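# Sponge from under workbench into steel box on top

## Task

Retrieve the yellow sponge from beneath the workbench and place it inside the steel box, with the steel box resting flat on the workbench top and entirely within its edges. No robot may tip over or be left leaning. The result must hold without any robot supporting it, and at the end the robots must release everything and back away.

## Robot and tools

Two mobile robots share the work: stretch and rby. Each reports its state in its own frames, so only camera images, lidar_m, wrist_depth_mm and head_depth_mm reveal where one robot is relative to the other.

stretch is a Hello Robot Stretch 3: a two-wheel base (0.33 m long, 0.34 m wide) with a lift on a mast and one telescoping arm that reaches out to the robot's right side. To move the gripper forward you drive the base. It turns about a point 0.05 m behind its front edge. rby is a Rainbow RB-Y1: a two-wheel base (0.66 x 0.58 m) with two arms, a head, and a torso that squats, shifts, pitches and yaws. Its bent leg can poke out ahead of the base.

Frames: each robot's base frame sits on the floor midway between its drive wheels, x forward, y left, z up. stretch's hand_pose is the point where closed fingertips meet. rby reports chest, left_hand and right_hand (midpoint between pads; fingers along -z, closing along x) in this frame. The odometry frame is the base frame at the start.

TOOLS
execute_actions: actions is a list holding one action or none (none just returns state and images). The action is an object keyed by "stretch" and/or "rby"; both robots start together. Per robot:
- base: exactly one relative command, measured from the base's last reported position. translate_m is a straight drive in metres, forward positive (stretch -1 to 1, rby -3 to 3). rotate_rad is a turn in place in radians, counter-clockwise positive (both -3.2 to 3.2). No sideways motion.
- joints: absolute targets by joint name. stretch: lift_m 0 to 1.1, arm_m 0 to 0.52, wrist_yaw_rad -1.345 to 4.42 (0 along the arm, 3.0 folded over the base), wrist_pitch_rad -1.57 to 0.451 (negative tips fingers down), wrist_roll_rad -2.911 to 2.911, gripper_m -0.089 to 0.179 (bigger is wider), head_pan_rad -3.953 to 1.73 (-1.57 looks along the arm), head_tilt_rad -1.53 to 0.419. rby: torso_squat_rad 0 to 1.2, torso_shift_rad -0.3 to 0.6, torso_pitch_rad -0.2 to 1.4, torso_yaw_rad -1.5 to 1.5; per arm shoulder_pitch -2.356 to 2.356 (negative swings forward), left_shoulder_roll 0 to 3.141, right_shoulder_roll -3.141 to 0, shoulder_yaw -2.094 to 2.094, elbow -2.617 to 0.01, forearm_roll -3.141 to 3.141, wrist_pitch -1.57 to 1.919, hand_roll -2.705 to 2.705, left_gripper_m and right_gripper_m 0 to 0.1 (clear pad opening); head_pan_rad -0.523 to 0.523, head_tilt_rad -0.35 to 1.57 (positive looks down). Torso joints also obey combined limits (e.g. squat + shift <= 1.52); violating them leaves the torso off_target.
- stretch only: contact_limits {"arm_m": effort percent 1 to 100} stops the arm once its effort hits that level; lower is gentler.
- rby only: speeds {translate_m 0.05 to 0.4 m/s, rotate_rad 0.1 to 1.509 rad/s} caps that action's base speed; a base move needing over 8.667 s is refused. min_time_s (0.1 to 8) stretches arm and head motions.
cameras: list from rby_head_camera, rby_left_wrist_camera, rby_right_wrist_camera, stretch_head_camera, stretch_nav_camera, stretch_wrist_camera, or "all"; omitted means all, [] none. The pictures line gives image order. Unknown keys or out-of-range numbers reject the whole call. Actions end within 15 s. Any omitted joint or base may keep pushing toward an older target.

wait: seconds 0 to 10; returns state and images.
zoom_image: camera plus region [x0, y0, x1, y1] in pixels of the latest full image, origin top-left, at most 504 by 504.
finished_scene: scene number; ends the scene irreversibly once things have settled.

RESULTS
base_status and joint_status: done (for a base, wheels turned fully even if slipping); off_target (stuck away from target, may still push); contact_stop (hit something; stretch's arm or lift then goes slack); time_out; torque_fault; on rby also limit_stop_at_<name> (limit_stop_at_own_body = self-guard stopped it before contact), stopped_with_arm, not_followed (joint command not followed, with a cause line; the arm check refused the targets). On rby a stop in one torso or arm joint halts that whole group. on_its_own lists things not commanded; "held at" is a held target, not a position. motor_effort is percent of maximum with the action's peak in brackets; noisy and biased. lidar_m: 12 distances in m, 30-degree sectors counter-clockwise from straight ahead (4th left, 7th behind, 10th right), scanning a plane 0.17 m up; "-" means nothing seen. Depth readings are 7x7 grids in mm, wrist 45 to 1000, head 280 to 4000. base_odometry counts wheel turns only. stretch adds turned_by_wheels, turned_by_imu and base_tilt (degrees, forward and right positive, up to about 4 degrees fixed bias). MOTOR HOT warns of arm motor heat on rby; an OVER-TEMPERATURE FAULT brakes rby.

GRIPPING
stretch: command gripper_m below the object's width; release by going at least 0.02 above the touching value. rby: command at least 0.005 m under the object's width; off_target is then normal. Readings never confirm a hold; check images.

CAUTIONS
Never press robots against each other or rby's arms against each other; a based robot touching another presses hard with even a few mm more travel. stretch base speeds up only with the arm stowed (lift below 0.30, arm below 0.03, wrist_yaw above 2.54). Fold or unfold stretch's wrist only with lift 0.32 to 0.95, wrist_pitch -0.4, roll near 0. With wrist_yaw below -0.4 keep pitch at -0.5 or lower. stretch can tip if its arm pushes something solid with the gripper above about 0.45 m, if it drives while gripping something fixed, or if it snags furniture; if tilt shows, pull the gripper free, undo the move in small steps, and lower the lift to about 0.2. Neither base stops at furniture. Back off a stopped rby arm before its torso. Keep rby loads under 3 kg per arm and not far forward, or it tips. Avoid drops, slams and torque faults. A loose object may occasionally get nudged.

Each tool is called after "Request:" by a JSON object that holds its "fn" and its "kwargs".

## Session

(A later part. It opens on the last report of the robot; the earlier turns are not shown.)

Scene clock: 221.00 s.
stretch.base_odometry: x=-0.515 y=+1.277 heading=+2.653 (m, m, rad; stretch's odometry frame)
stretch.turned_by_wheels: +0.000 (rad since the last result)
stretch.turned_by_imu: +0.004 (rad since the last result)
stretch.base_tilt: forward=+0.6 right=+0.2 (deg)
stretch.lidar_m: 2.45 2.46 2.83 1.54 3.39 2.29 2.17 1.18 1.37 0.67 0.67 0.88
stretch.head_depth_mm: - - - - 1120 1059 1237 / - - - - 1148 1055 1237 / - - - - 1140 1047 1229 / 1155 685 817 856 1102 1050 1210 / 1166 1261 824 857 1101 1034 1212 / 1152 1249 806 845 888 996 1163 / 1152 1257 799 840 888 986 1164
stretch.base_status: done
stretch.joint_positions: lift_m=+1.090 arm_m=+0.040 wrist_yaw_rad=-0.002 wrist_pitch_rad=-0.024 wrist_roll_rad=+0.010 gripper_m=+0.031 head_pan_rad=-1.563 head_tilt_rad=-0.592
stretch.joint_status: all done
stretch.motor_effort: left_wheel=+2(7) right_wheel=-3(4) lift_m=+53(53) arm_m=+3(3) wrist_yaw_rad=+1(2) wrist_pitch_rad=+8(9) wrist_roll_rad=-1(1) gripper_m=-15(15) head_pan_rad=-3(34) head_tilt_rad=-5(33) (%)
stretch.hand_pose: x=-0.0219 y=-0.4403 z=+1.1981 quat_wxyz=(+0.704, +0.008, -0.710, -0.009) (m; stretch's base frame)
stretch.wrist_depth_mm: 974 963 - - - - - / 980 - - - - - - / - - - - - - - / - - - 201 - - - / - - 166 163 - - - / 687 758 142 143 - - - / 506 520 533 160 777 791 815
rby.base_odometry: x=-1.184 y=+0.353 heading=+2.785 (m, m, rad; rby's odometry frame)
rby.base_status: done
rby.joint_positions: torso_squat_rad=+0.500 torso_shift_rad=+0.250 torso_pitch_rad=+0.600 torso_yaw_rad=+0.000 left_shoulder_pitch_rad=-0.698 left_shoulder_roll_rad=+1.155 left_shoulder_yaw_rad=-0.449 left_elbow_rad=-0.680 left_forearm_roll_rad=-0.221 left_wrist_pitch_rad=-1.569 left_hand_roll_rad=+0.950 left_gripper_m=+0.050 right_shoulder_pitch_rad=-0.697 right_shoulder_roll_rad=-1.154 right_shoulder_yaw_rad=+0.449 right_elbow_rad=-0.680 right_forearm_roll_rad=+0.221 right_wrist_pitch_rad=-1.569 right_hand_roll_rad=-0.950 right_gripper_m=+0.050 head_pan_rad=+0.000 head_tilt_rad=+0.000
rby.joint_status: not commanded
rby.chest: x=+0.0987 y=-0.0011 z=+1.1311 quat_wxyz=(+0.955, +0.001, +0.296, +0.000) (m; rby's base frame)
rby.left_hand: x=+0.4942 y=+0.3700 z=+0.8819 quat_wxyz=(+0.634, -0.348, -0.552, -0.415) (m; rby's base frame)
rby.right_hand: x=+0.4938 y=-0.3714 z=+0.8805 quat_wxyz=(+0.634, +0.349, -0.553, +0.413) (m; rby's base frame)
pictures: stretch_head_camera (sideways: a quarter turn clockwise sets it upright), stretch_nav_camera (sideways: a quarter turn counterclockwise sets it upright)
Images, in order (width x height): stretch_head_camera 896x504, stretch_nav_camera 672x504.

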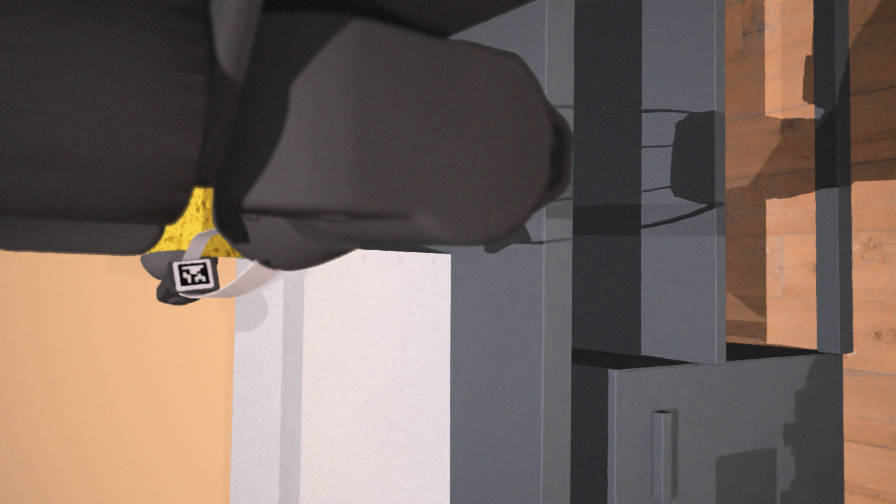

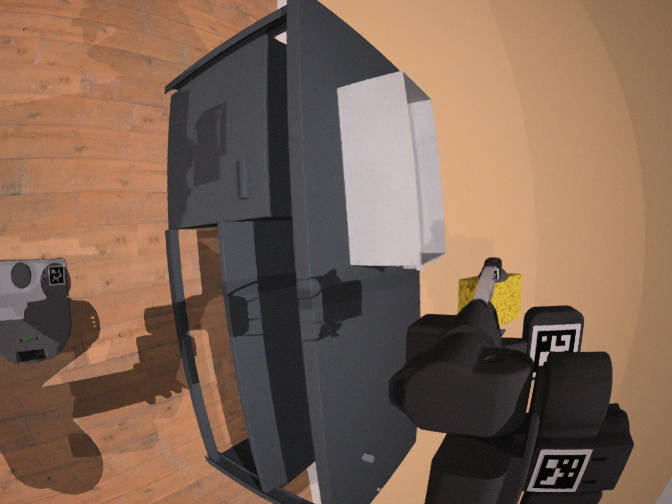

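Request:
{"fn": "execute_actions", "kwargs": {"actions": [{"stretch":{"base":{"translate_m":0.3}}}], "cameras": []}}

Request:
{"fn": "execute_actions", "kwargs": {"actions": [{"stretch":{"joints":{"arm_m":0.42},"contact_limits":{"arm_m":20}}}], "cameras": ["stretch_head_camera","stretch_wrist_camera","rby_head_camera"]}}

Scene clock: 225.67 s.
stretch.base_odometry: x=-0.780 y=+1.418 heading=+2.653 (m, m, rad; stretch's odometry frame)
stretch.turned_by_wheels: +0.000 (rad since the last result)
stretch.turned_by_imu: +0.001 (rad since the last result)
stretch.base_tilt: forward=+0.6 right=+0.3 (deg)
stretch.lidar_m: 2.16 2.20 2.63 1.56 1.60 2.63 2.47 1.43 1.37 0.64 0.65 1.80
stretch.head_depth_mm: - - - - 792 1061 1227 / - - - - 1118 1057 1209 / - - - - 892 972 1187 / 1143 666 785 833 775 967 1172 / 1140 1237 790 825 769 968 1175 / 1138 1237 789 821 766 964 1158 / 1137 1256 1192 876 760 954 1153
stretch.base_status: done
stretch.joint_positions: lift_m=+1.090 arm_m=+0.040 wrist_yaw_rad=-0.002 wrist_pitch_rad=-0.024 wrist_roll_rad=+0.010 gripper_m=+0.031 head_pan_rad=-1.563 head_tilt_rad=-0.592
stretch.joint_status: not commanded
stretch.motor_effort: left_wheel=+2(6) right_wheel=-3(3) lift_m=+53(53) arm_m=+3(3) wrist_yaw_rad=+1(2) wrist_pitch_rad=+8(9) wrist_roll_rad=-1(1) gripper_m=-14(14) head_pan_rad=-3(2) head_tilt_rad=-5(5) (%)
stretch.hand_pose: x=-0.0219 y=-0.4403 z=+1.1981 quat_wxyz=(+0.704, +0.008, -0.710, -0.009) (m; stretch's base frame)
stretch.wrist_depth_mm: 932 968 978 - - - - / 938 975 - - - - - / 988 - - - - - - / - - - 201 - - - / - - 166 163 - - - / - - 141 143 - - - / 800 497 499 161 542 796 819
rby.base_odometry: x=-1.184 y=+0.353 heading=+2.785 (m, m, rad; rby's odometry frame)
rby.base_status: not commanded
rby.joint_positions: torso_squat_rad=+0.500 torso_shift_rad=+0.250 torso_pitch_rad=+0.600 torso_yaw_rad=+0.000 left_shoulder_pitch_rad=-0.698 left_shoulder_roll_rad=+1.155 left_shoulder_yaw_rad=-0.449 left_elbow_rad=-0.680 left_forearm_roll_rad=-0.221 left_wrist_pitch_rad=-1.569 left_hand_roll_rad=+0.950 left_gripper_m=+0.050 right_shoulder_pitch_rad=-0.697 right_shoulder_roll_rad=-1.154 right_shoulder_yaw_rad=+0.449 right_elbow_rad=-0.680 right_forearm_roll_rad=+0.221 right_wrist_pitch_rad=-1.569 right_hand_roll_rad=-0.950 right_gripper_m=+0.050 head_pan_rad=+0.000 head_tilt_rad=+0.000
rby.joint_status: not commanded
rby.chest: x=+0.0987 y=-0.0011 z=+1.1311 quat_wxyz=(+0.955, +0.001, +0.296, +0.000) (m; rby's base frame)
rby.left_hand: x=+0.4942 y=+0.3700 z=+0.8819 quat_wxyz=(+0.634, -0.348, -0.552, -0.415) (m; rby's base frame)
rby.right_hand: x=+0.4938 y=-0.3714 z=+0.8805 quat_wxyz=(+0.634, +0.349, -0.553, +0.413) (m; rby's base frame)
pictures: none
No camera images: the call's "cameras" was empty. Leave "cameras" out to get every camera's image.

Scene clock: 229.67 s.
stretch.base_odometry: x=-0.780 y=+1.418 heading=+2.653 (m, m, rad; stretch's odometry frame)
stretch.turned_by_wheels: +0.000 (rad since the last result)
stretch.turned_by_imu: +0.001 (rad since the last result)
stretch.base_tilt: forward=+0.6 right=+0.4 (deg)
stretch.lidar_m: 2.16 2.21 2.64 1.56 1.59 2.64 2.47 1.43 1.37 0.64 0.65 1.81
stretch.head_depth_mm: 1186 1271 817 854 794 1059 1213 / - 1259 808 844 784 1056 1207 / - 1263 803 836 779 975 1191 / 1115 1247 799 831 773 975 1181 / 1139 1235 788 827 770 961 1169 / 1137 1226 785 822 765 960 1165 / 1141 1247 1191 873 758 956 1154
stretch.base_status: not commanded
stretch.joint_positions: lift_m=+1.090 arm_m=+0.420 wrist_yaw_rad=-0.001 wrist_pitch_rad=-0.024 wrist_roll_rad=+0.010 gripper_m=+0.031 head_pan_rad=-1.563 head_tilt_rad=-0.593
stretch.joint_status: all done
stretch.motor_effort: left_wheel=+2(2) right_wheel=-3(3) lift_m=+53(53) arm_m=+4(4) wrist_yaw_rad=+1(1) wrist_pitch_rad=+8(8) wrist_roll_rad=+0(1) gripper_m=-14(15) head_pan_rad=-2(2) head_tilt_rad=-5(5) (%)
stretch.contact_limits: arm_m 20 (drawing in: default 24, maximum 39; extending or still: default 32, maximum 53)
stretch.hand_pose: x=-0.0217 y=-0.8203 z=+1.1982 quat_wxyz=(+0.704, +0.008, -0.710, -0.009) (m; stretch's base frame)
stretch.wrist_depth_mm: 602 632 646 642 674 688 689 / 621 637 641 662 694 707 723 / 634 650 653 684 699 714 739 / 650 655 696 200 722 732 776 / 686 686 166 164 752 773 773 / 709 709 142 143 - 784 810 / 712 697 705 160 786 786 781
rby.base_odometry: x=-1.184 y=+0.353 heading=+2.785 (m, m, rad; rby's odometry frame)
rby.base_status: not commanded
rby.joint_positions: torso_squat_rad=+0.500 torso_shift_rad=+0.250 torso_pitch_rad=+0.600 torso_yaw_rad=+0.000 left_shoulder_pitch_rad=-0.698 left_shoulder_roll_rad=+1.155 left_shoulder_yaw_rad=-0.449 left_elbow_rad=-0.680 left_forearm_roll_rad=-0.221 left_wrist_pitch_rad=-1.569 left_hand_roll_rad=+0.950 left_gripper_m=+0.050 right_shoulder_pitch_rad=-0.697 right_shoulder_roll_rad=-1.154 right_shoulder_yaw_rad=+0.449 right_elbow_rad=-0.680 right_forearm_roll_rad=+0.221 right_wrist_pitch_rad=-1.569 right_hand_roll_rad=-0.950 right_gripper_m=+0.050 head_pan_rad=+0.000 head_tilt_rad=+0.000
rby.joint_status: not commanded
rby.chest: x=+0.0987 y=-0.0011 z=+1.1311 quat_wxyz=(+0.955, +0.001, +0.296, +0.000) (m; rby's base frame)
rby.left_hand: x=+0.4942 y=+0.3700 z=+0.8819 quat_wxyz=(+0.634, -0.348, -0.552, -0.415) (m; rby's base frame)
rby.right_hand: x=+0.4938 y=-0.3714 z=+0.8805 quat_wxyz=(+0.634, +0.349, -0.553, +0.413) (m; rby's base frame)
pictures: rby_head_camera, stretch_head_camera (sideways: a quarter turn clockwise sets it upright), stretch_wrist_camera
Images, in order (width x height): rby_head_camera 896x504, stretch_head_camera 896x504, stretch_wrist_camera 644x364.

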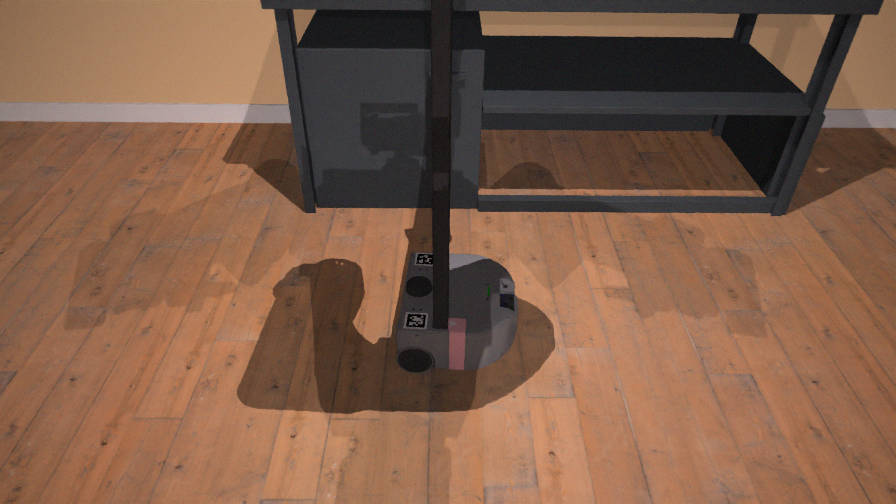

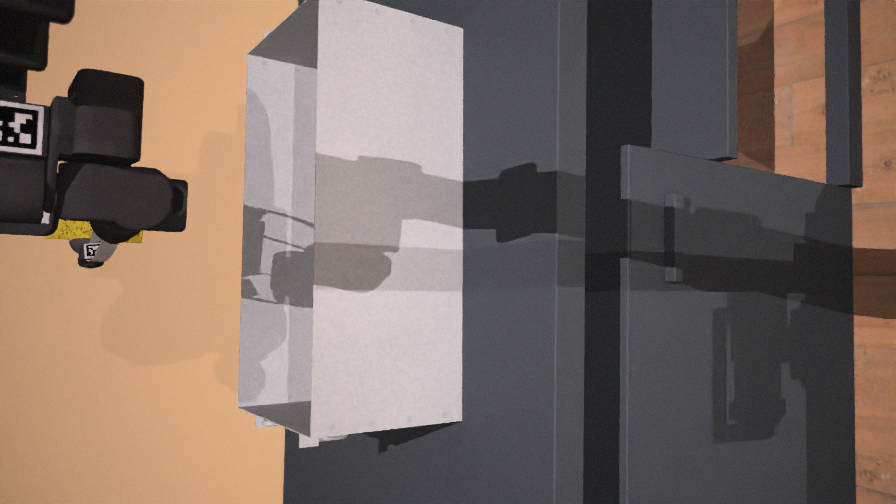

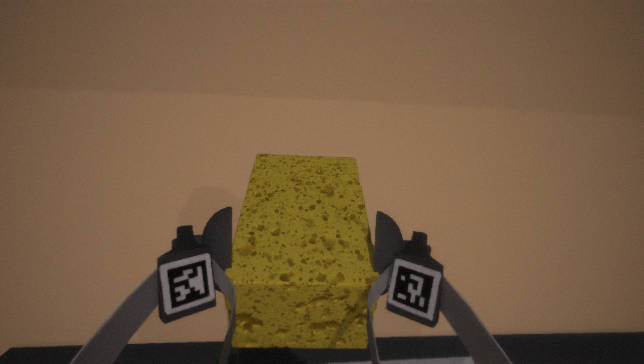

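Request:
{"fn": "execute_actions", "kwargs": {"actions": [{"stretch":{"joints":{"arm_m":0.52},"contact_limits":{"arm_m":20}}}], "cameras": []}}

Request:
{"fn": "execute_actions", "kwargs": {"actions": [{"stretch":{"joints":{"wrist_pitch_rad":-0.7}}}], "cameras": ["stretch_head_camera","stretch_wrist_camera"]}}

Scene clock: 232.30 s.
stretch.base_odometry: x=-0.780 y=+1.418 heading=+2.653 (m, m, rad; stretch's odometry frame)
stretch.turned_by_wheels: +0.000 (rad since the last result)
stretch.turned_by_imu: +0.000 (rad since the last result)
stretch.base_tilt: forward=+0.6 right=+0.5 (deg)
stretch.lidar_m: 2.16 2.21 2.63 1.56 1.60 2.64 2.47 1.44 1.37 0.64 0.65 1.81
stretch.head_depth_mm: 1182 1276 815 857 789 1061 1217 / 1154 1253 807 846 789 1056 1208 / - 1247 801 839 782 978 1190 / 1125 1245 796 829 774 971 1178 / 1135 1238 792 825 767 962 1170 / 1134 1231 782 819 763 958 1165 / 1134 1245 1188 877 758 952 1154
stretch.base_status: not commanded
stretch.joint_positions: lift_m=+1.090 arm_m=+0.519 wrist_yaw_rad=-0.001 wrist_pitch_rad=-0.024 wrist_roll_rad=+0.010 gripper_m=+0.031 head_pan_rad=-1.563 head_tilt_rad=-0.593
stretch.joint_status: all done
stretch.motor_effort: left_wheel=+2(2) right_wheel=-3(3) lift_m=+53(52) arm_m=+3(4) wrist_yaw_rad=+1(1) wrist_pitch_rad=+8(8) wrist_roll_rad=+0(1) gripper_m=-15(16) head_pan_rad=-2(2) head_tilt_rad=-5(5) (%)
stretch.contact_limits: arm_m 20 (drawing in: default 24, maximum 39; extending or still: default 32, maximum 53)
stretch.hand_pose: x=-0.0217 y=-0.9200 z=+1.1982 quat_wxyz=(+0.704, +0.008, -0.710, -0.009) (m; stretch's base frame)
stretch.wrist_depth_mm: 524 529 550 553 564 584 608 / 530 547 565 572 595 604 615 / 550 556 583 591 598 602 639 / 567 570 581 201 614 646 658 / 574 586 166 162 630 660 676 / 601 606 143 143 - 698 708 / 614 635 636 159 694 718 702
rby.base_odometry: x=-1.184 y=+0.353 heading=+2.785 (m, m, rad; rby's odometry frame)
rby.base_status: not commanded
rby.joint_positions: torso_squat_rad=+0.500 torso_shift_rad=+0.250 torso_pitch_rad=+0.600 torso_yaw_rad=+0.000 left_shoulder_pitch_rad=-0.698 left_shoulder_roll_rad=+1.155 left_shoulder_yaw_rad=-0.449 left_elbow_rad=-0.680 left_forearm_roll_rad=-0.221 left_wrist_pitch_rad=-1.569 left_hand_roll_rad=+0.950 left_gripper_m=+0.050 right_shoulder_pitch_rad=-0.697 right_shoulder_roll_rad=-1.154 right_shoulder_yaw_rad=+0.449 right_elbow_rad=-0.680 right_forearm_roll_rad=+0.221 right_wrist_pitch_rad=-1.569 right_hand_roll_rad=-0.950 right_gripper_m=+0.050 head_pan_rad=+0.000 head_tilt_rad=+0.000
rby.joint_status: not commanded
rby.chest: x=+0.0987 y=-0.0011 z=+1.1311 quat_wxyz=(+0.955, +0.001, +0.296, +0.000) (m; rby's base frame)
rby.left_hand: x=+0.4942 y=+0.3700 z=+0.8819 quat_wxyz=(+0.634, -0.348, -0.552, -0.415) (m; rby's base frame)
rby.right_hand: x=+0.4938 y=-0.3714 z=+0.8805 quat_wxyz=(+0.634, +0.349, -0.553, +0.413) (m; rby's base frame)
pictures: none
No camera images: the call's "cameras" was empty. Leave "cameras" out to get every camera's image.

Scene clock: 233.50 s.
stretch.base_odometry: x=-0.780 y=+1.418 heading=+2.653 (m, m, rad; stretch's odometry frame)
stretch.turned_by_wheels: +0.000 (rad since the last result)
stretch.turned_by_imu: +0.000 (rad since the last result)
stretch.base_tilt: forward=+0.7 right=+0.3 (deg)
stretch.lidar_m: 2.16 2.21 2.64 1.56 1.60 2.65 2.47 1.44 1.37 0.64 0.65 1.81
stretch.head_depth_mm: 1197 1273 815 854 794 1059 1217 / 1159 1246 810 842 784 1045 1220 / - 1257 799 837 779 975 1188 / 1145 1239 794 833 774 968 1182 / 1138 1239 793 827 772 962 1163 / 1139 1222 786 814 762 959 1158 / 1138 1254 1187 872 757 957 1155
stretch.base_status: not commanded
stretch.joint_positions: lift_m=+1.090 arm_m=+0.519 wrist_yaw_rad=-0.001 wrist_pitch_rad=-0.711 wrist_roll_rad=+0.010 gripper_m=+0.031 head_pan_rad=-1.563 head_tilt_rad=-0.593
stretch.joint_status: all done
stretch.motor_effort: left_wheel=+2(2) right_wheel=-3(3) lift_m=+53(53) arm_m=+4(3) wrist_yaw_rad=+0(1) wrist_pitch_rad=+4(6) wrist_roll_rad=-1(1) gripper_m=-16(15) head_pan_rad=-3(3) head_tilt_rad=-5(4) (%)
stretch.hand_pose: x=-0.0218 y=-0.8429 z=+1.0429 quat_wxyz=(+0.660, +0.245, -0.666, -0.248) (m; stretch's base frame)
stretch.wrist_depth_mm: 573 578 582 596 609 613 641 / 623 634 645 670 668 693 723 / 316 322 329 339 347 357 643 / 337 363 357 199 397 398 325 / 355 424 166 162 469 421 303 / 352 415 142 143 - 420 301 / 339 367 368 160 397 390 306
rby.base_odometry: x=-1.184 y=+0.353 heading=+2.785 (m, m, rad; rby's odometry frame)
rby.base_status: not commanded
rby.joint_positions: torso_squat_rad=+0.500 torso_shift_rad=+0.250 torso_pitch_rad=+0.600 torso_yaw_rad=+0.000 left_shoulder_pitch_rad=-0.698 left_shoulder_roll_rad=+1.155 left_shoulder_yaw_rad=-0.449 left_elbow_rad=-0.680 left_forearm_roll_rad=-0.221 left_wrist_pitch_rad=-1.569 left_hand_roll_rad=+0.950 left_gripper_m=+0.050 right_shoulder_pitch_rad=-0.697 right_shoulder_roll_rad=-1.154 right_shoulder_yaw_rad=+0.449 right_elbow_rad=-0.680 right_forearm_roll_rad=+0.221 right_wrist_pitch_rad=-1.569 right_hand_roll_rad=-0.950 right_gripper_m=+0.050 head_pan_rad=+0.000 head_tilt_rad=+0.000
rby.joint_status: not commanded
rby.chest: x=+0.0987 y=-0.0011 z=+1.1311 quat_wxyz=(+0.955, +0.001, +0.296, +0.000) (m; rby's base frame)
rby.left_hand: x=+0.4942 y=+0.3700 z=+0.8819 quat_wxyz=(+0.634, -0.348, -0.552, -0.415) (m; rby's base frame)
rby.right_hand: x=+0.4938 y=-0.3714 z=+0.8805 quat_wxyz=(+0.634, +0.349, -0.553, +0.413) (m; rby's base frame)
pictures: stretch_head_camera (sideways: a quarter turn clockwise sets it upright), stretch_wrist_camera
Images, in order (width x height): stretch_head_camera 896x504, stretch_wrist_camera 644x364.

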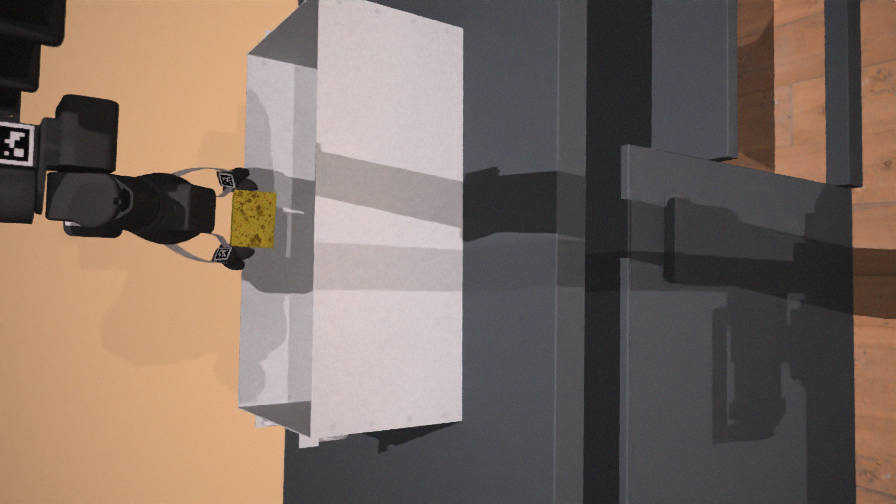

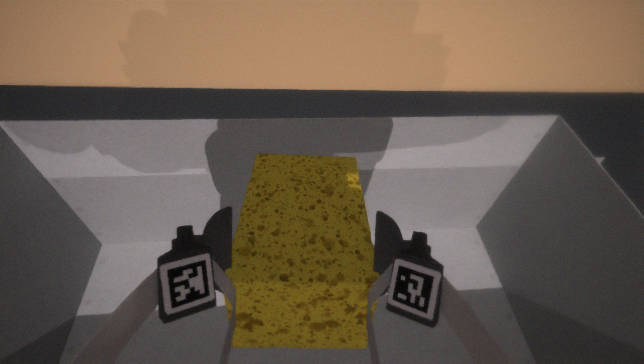

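Over the box interior. Release.

Request:
{"fn": "execute_actions", "kwargs": {"actions": [{"stretch":{"joints":{"gripper_m":0.14}}}], "cameras": []}}

Request:
{"fn": "execute_actions", "kwargs": {"actions": [{"stretch":{"joints":{"wrist_pitch_rad":-0.3}}}], "cameras": ["stretch_wrist_camera"]}}

Request:
{"fn": "execute_actions", "kwargs": {"actions": [{"stretch":{"joints":{"arm_m":0.03,"wrist_pitch_rad":-0.9}}}], "cameras": ["stretch_head_camera","rby_head_camera"]}}

Scene clock: 235.43 s.
stretch.base_odometry: x=-0.780 y=+1.418 heading=+2.653 (m, m, rad; stretch's odometry frame)
stretch.turned_by_wheels: +0.000 (rad since the last result)
stretch.turned_by_imu: +0.000 (rad since the last result)
stretch.base_tilt: forward=+0.7 right=+0.3 (deg)
stretch.lidar_m: 2.16 2.21 2.64 1.56 1.60 2.64 2.46 1.43 1.37 0.64 0.65 1.80
stretch.head_depth_mm: 1186 1270 812 856 794 1058 1226 / 1155 1255 805 847 784 1053 1216 / - 1258 803 841 780 978 1183 / 1143 1233 798 835 773 971 1169 / 1141 1240 792 822 770 966 1173 / 1134 1232 786 813 760 959 1161 / 1135 1241 1189 874 760 956 1157
stretch.base_status: not commanded
stretch.joint_positions: lift_m=+1.090 arm_m=+0.519 wrist_yaw_rad=-0.001 wrist_pitch_rad=-0.711 wrist_roll_rad=+0.010 gripper_m=+0.140 head_pan_rad=-1.563 head_tilt_rad=-0.593
stretch.joint_status: all done
stretch.motor_effort: left_wheel=+2(2) right_wheel=-3(3) lift_m=+53(53) arm_m=+3(3) wrist_yaw_rad=+1(1) wrist_pitch_rad=+4(4) wrist_roll_rad=-1(1) gripper_m=+0(96) head_pan_rad=-3(3) head_tilt_rad=-4(4) (%)
stretch.hand_pose: x=-0.0218 y=-0.8429 z=+1.0429 quat_wxyz=(+0.660, +0.245, -0.666, -0.248) (m; stretch's base frame)
stretch.wrist_depth_mm: 586 575 595 602 620 624 642 / 629 635 651 664 704 705 722 / 314 321 324 332 343 364 651 / 339 357 373 385 399 397 328 / 344 413 441 451 461 404 301 / 320 414 417 378 435 - 304 / 356 371 382 353 390 385 292
rby.base_odometry: x=-1.184 y=+0.353 heading=+2.785 (m, m, rad; rby's odometry frame)
rby.base_status: not commanded
rby.joint_positions: torso_squat_rad=+0.500 torso_shift_rad=+0.250 torso_pitch_rad=+0.600 torso_yaw_rad=+0.000 left_shoulder_pitch_rad=-0.698 left_shoulder_roll_rad=+1.155 left_shoulder_yaw_rad=-0.449 left_elbow_rad=-0.680 left_forearm_roll_rad=-0.221 left_wrist_pitch_rad=-1.569 left_hand_roll_rad=+0.950 left_gripper_m=+0.050 right_shoulder_pitch_rad=-0.697 right_shoulder_roll_rad=-1.154 right_shoulder_yaw_rad=+0.449 right_elbow_rad=-0.680 right_forearm_roll_rad=+0.221 right_wrist_pitch_rad=-1.569 right_hand_roll_rad=-0.950 right_gripper_m=+0.050 head_pan_rad=+0.000 head_tilt_rad=+0.000
rby.joint_status: not commanded
rby.chest: x=+0.0987 y=-0.0011 z=+1.1311 quat_wxyz=(+0.955, +0.001, +0.296, +0.000) (m; rby's base frame)
rby.left_hand: x=+0.4942 y=+0.3700 z=+0.8819 quat_wxyz=(+0.634, -0.348, -0.552, -0.415) (m; rby's base frame)
rby.right_hand: x=+0.4938 y=-0.3714 z=+0.8805 quat_wxyz=(+0.634, +0.349, -0.553, +0.413) (m; rby's base frame)
pictures: none
No camera images: the call's "cameras" was empty. Leave "cameras" out to get every camera's image.

Scene clock: 236.47 s.
stretch.base_odometry: x=-0.780 y=+1.418 heading=+2.653 (m, m, rad; stretch's odometry frame)
stretch.turned_by_wheels: +0.000 (rad since the last result)
stretch.turned_by_imu: +0.000 (rad since the last result)
stretch.base_tilt: forward=+0.6 right=+0.5 (deg)
stretch.lidar_m: 2.16 2.21 2.63 1.56 1.60 2.65 2.47 1.43 1.37 0.64 0.65 1.81
stretch.head_depth_mm: 1186 1274 812 853 791 1060 1226 / 1161 1248 808 848 784 1056 1218 / - 1269 801 837 782 972 1191 / 1141 1266 794 834 775 970 1165 / 1141 1244 792 826 766 963 1169 / 1139 1235 786 819 763 961 1169 / 1133 1252 1193 876 758 952 1158
stretch.base_status: not commanded
stretch.joint_positions: lift_m=+1.090 arm_m=+0.519 wrist_yaw_rad=-0.001 wrist_pitch_rad=-0.322 wrist_roll_rad=+0.010 gripper_m=+0.140 head_pan_rad=-1.563 head_tilt_rad=-0.593
stretch.joint_status: all done
stretch.motor_effort: left_wheel=+2(2) right_wheel=-3(3) lift_m=+53(52) arm_m=+4(3) wrist_yaw_rad=+2(1) wrist_pitch_rad=+8(6) wrist_roll_rad=-1(1) gripper_m=+1(0) head_pan_rad=-3(3) head_tilt_rad=-5(5) (%)
stretch.hand_pose: x=-0.0218 y=-0.8999 z=+1.1245 quat_wxyz=(+0.695, +0.112, -0.701, -0.115) (m; stretch's base frame)
stretch.wrist_depth_mm: 503 510 529 536 551 563 565 / 537 552 557 579 589 605 612 / 582 586 603 603 630 660 663 / 617 631 647 676 673 700 717 / 642 686 677 724 724 745 765 / 600 576 601 619 616 - 637 / 325 328 342 356 374 390 526
rby.base_odometry: x=-1.184 y=+0.353 heading=+2.785 (m, m, rad; rby's odometry frame)
rby.base_status: not commanded
rby.joint_positions: torso_squat_rad=+0.500 torso_shift_rad=+0.250 torso_pitch_rad=+0.600 torso_yaw_rad=+0.000 left_shoulder_pitch_rad=-0.698 left_shoulder_roll_rad=+1.155 left_shoulder_yaw_rad=-0.449 left_elbow_rad=-0.680 left_forearm_roll_rad=-0.221 left_wrist_pitch_rad=-1.569 left_hand_roll_rad=+0.950 left_gripper_m=+0.050 right_shoulder_pitch_rad=-0.697 right_shoulder_roll_rad=-1.154 right_shoulder_yaw_rad=+0.449 right_elbow_rad=-0.680 right_forearm_roll_rad=+0.221 right_wrist_pitch_rad=-1.569 right_hand_roll_rad=-0.950 right_gripper_m=+0.050 head_pan_rad=+0.000 head_tilt_rad=+0.000
rby.joint_status: not commanded
rby.chest: x=+0.0987 y=-0.0011 z=+1.1311 quat_wxyz=(+0.955, +0.001, +0.296, +0.000) (m; rby's base frame)
rby.left_hand: x=+0.4942 y=+0.3700 z=+0.8819 quat_wxyz=(+0.634, -0.348, -0.552, -0.415) (m; rby's base frame)
rby.right_hand: x=+0.4938 y=-0.3714 z=+0.8805 quat_wxyz=(+0.634, +0.349, -0.553, +0.413) (m; rby's base frame)
pictures: stretch_wrist_camera
Images, in order (width x height): stretch_wrist_camera 644x364.

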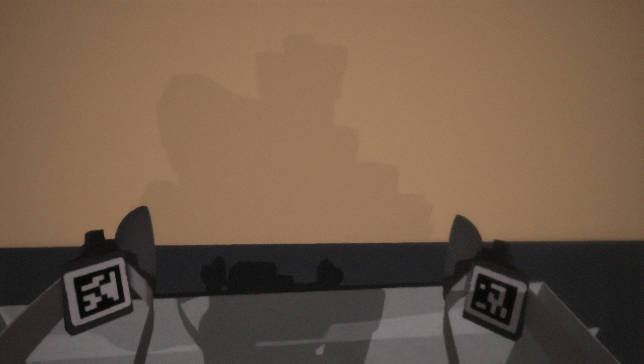

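Scene clock: 241.23 s.
stretch.base_odometry: x=-0.780 y=+1.418 heading=+2.653 (m, m, rad; stretch's odometry frame)
stretch.turned_by_wheels: +0.000 (rad since the last result)
stretch.turned_by_imu: +0.001 (rad since the last result)
stretch.base_tilt: forward=+0.5 right=+0.2 (deg)
stretch.lidar_m: 2.16 2.20 2.64 1.56 1.59 2.64 2.47 1.43 1.37 0.64 0.65 1.81
stretch.head_depth_mm: - - - - 1126 1057 1224 / - - - - - 1057 1221 / - - - - - 1016 1193 / 1144 1247 796 838 904 993 1174 / 1138 1237 791 829 873 963 1164 / 1147 1236 790 820 765 964 1163 / 1130 1238 1190 877 758 957 1149
stretch.base_status: not commanded
stretch.joint_positions: lift_m=+1.090 arm_m=+0.030 wrist_yaw_rad=-0.001 wrist_pitch_rad=-0.907 wrist_roll_rad=+0.010 gripper_m=+0.140 head_pan_rad=-1.563 head_tilt_rad=-0.593
stretch.joint_status: all done
stretch.motor_effort: left_wheel=+2(2) right_wheel=-3(3) lift_m=+52(53) arm_m=-4(3) wrist_yaw_rad=+1(0) wrist_pitch_rad=+2(8) wrist_roll_rad=-1(1) gripper_m=+1(0) head_pan_rad=-3(2) head_tilt_rad=-4(5) (%)
stretch.hand_pose: x=-0.0217 y=-0.3141 z=+1.0116 quat_wxyz=(+0.632, +0.308, -0.639, -0.312) (m; stretch's base frame)
stretch.wrist_depth_mm: 556 560 543 558 571 619 632 / 497 512 522 541 546 556 586 / 478 498 510 522 536 540 566 / 750 730 760 760 876 886 930 / - 911 - - - - - / - - - - - - - / - - - - - - -
rby.base_odometry: x=-1.184 y=+0.353 heading=+2.785 (m, m, rad; rby's odometry frame)
rby.base_status: not commanded
rby.joint_positions: torso_squat_rad=+0.500 torso_shift_rad=+0.250 torso_pitch_rad=+0.600 torso_yaw_rad=+0.000 left_shoulder_pitch_rad=-0.698 left_shoulder_roll_rad=+1.155 left_shoulder_yaw_rad=-0.449 left_elbow_rad=-0.680 left_forearm_roll_rad=-0.221 left_wrist_pitch_rad=-1.569 left_hand_roll_rad=+0.950 left_gripper_m=+0.050 right_shoulder_pitch_rad=-0.697 right_shoulder_roll_rad=-1.154 right_shoulder_yaw_rad=+0.449 right_elbow_rad=-0.680 right_forearm_roll_rad=+0.221 right_wrist_pitch_rad=-1.569 right_hand_roll_rad=-0.950 right_gripper_m=+0.050 head_pan_rad=+0.000 head_tilt_rad=+0.000
rby.joint_status: not commanded
rby.chest: x=+0.0987 y=-0.0011 z=+1.1311 quat_wxyz=(+0.955, +0.001, +0.296, +0.000) (m; rby's base frame)
rby.left_hand: x=+0.4942 y=+0.3700 z=+0.8819 quat_wxyz=(+0.634, -0.348, -0.552, -0.415) (m; rby's base frame)
rby.right_hand: x=+0.4938 y=-0.3714 z=+0.8805 quat_wxyz=(+0.634, +0.349, -0.553, +0.413) (m; rby's base frame)
pictures: rby_head_camera, stretch_head_camera (sideways: a quarter turn clockwise sets it upright)
Images, in order (width x height): rby_head_camera 896x504, stretch_head_camera 896x504.

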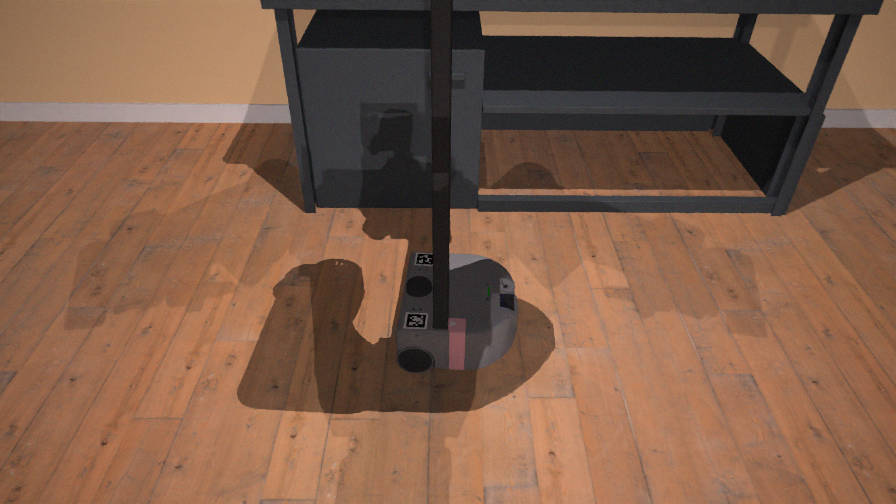

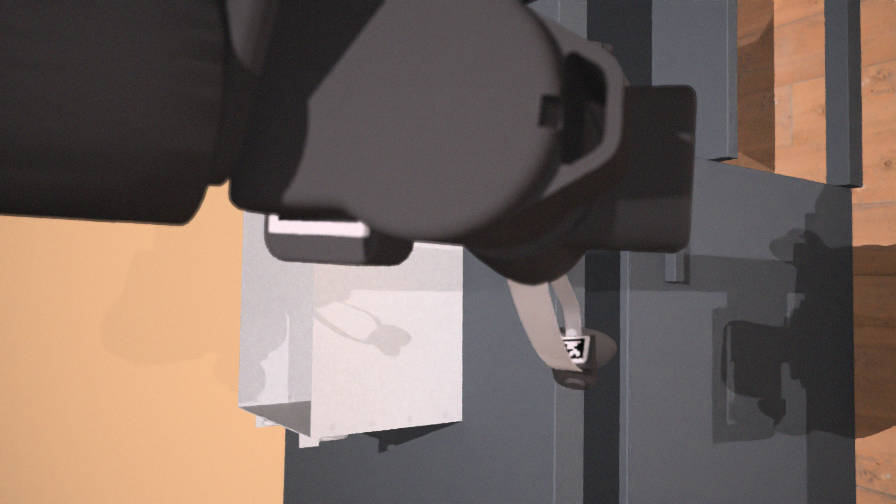

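Request:
{"fn": "finished_scene", "kwargs": {"scene": 1}}

The scene is finished: the task was done.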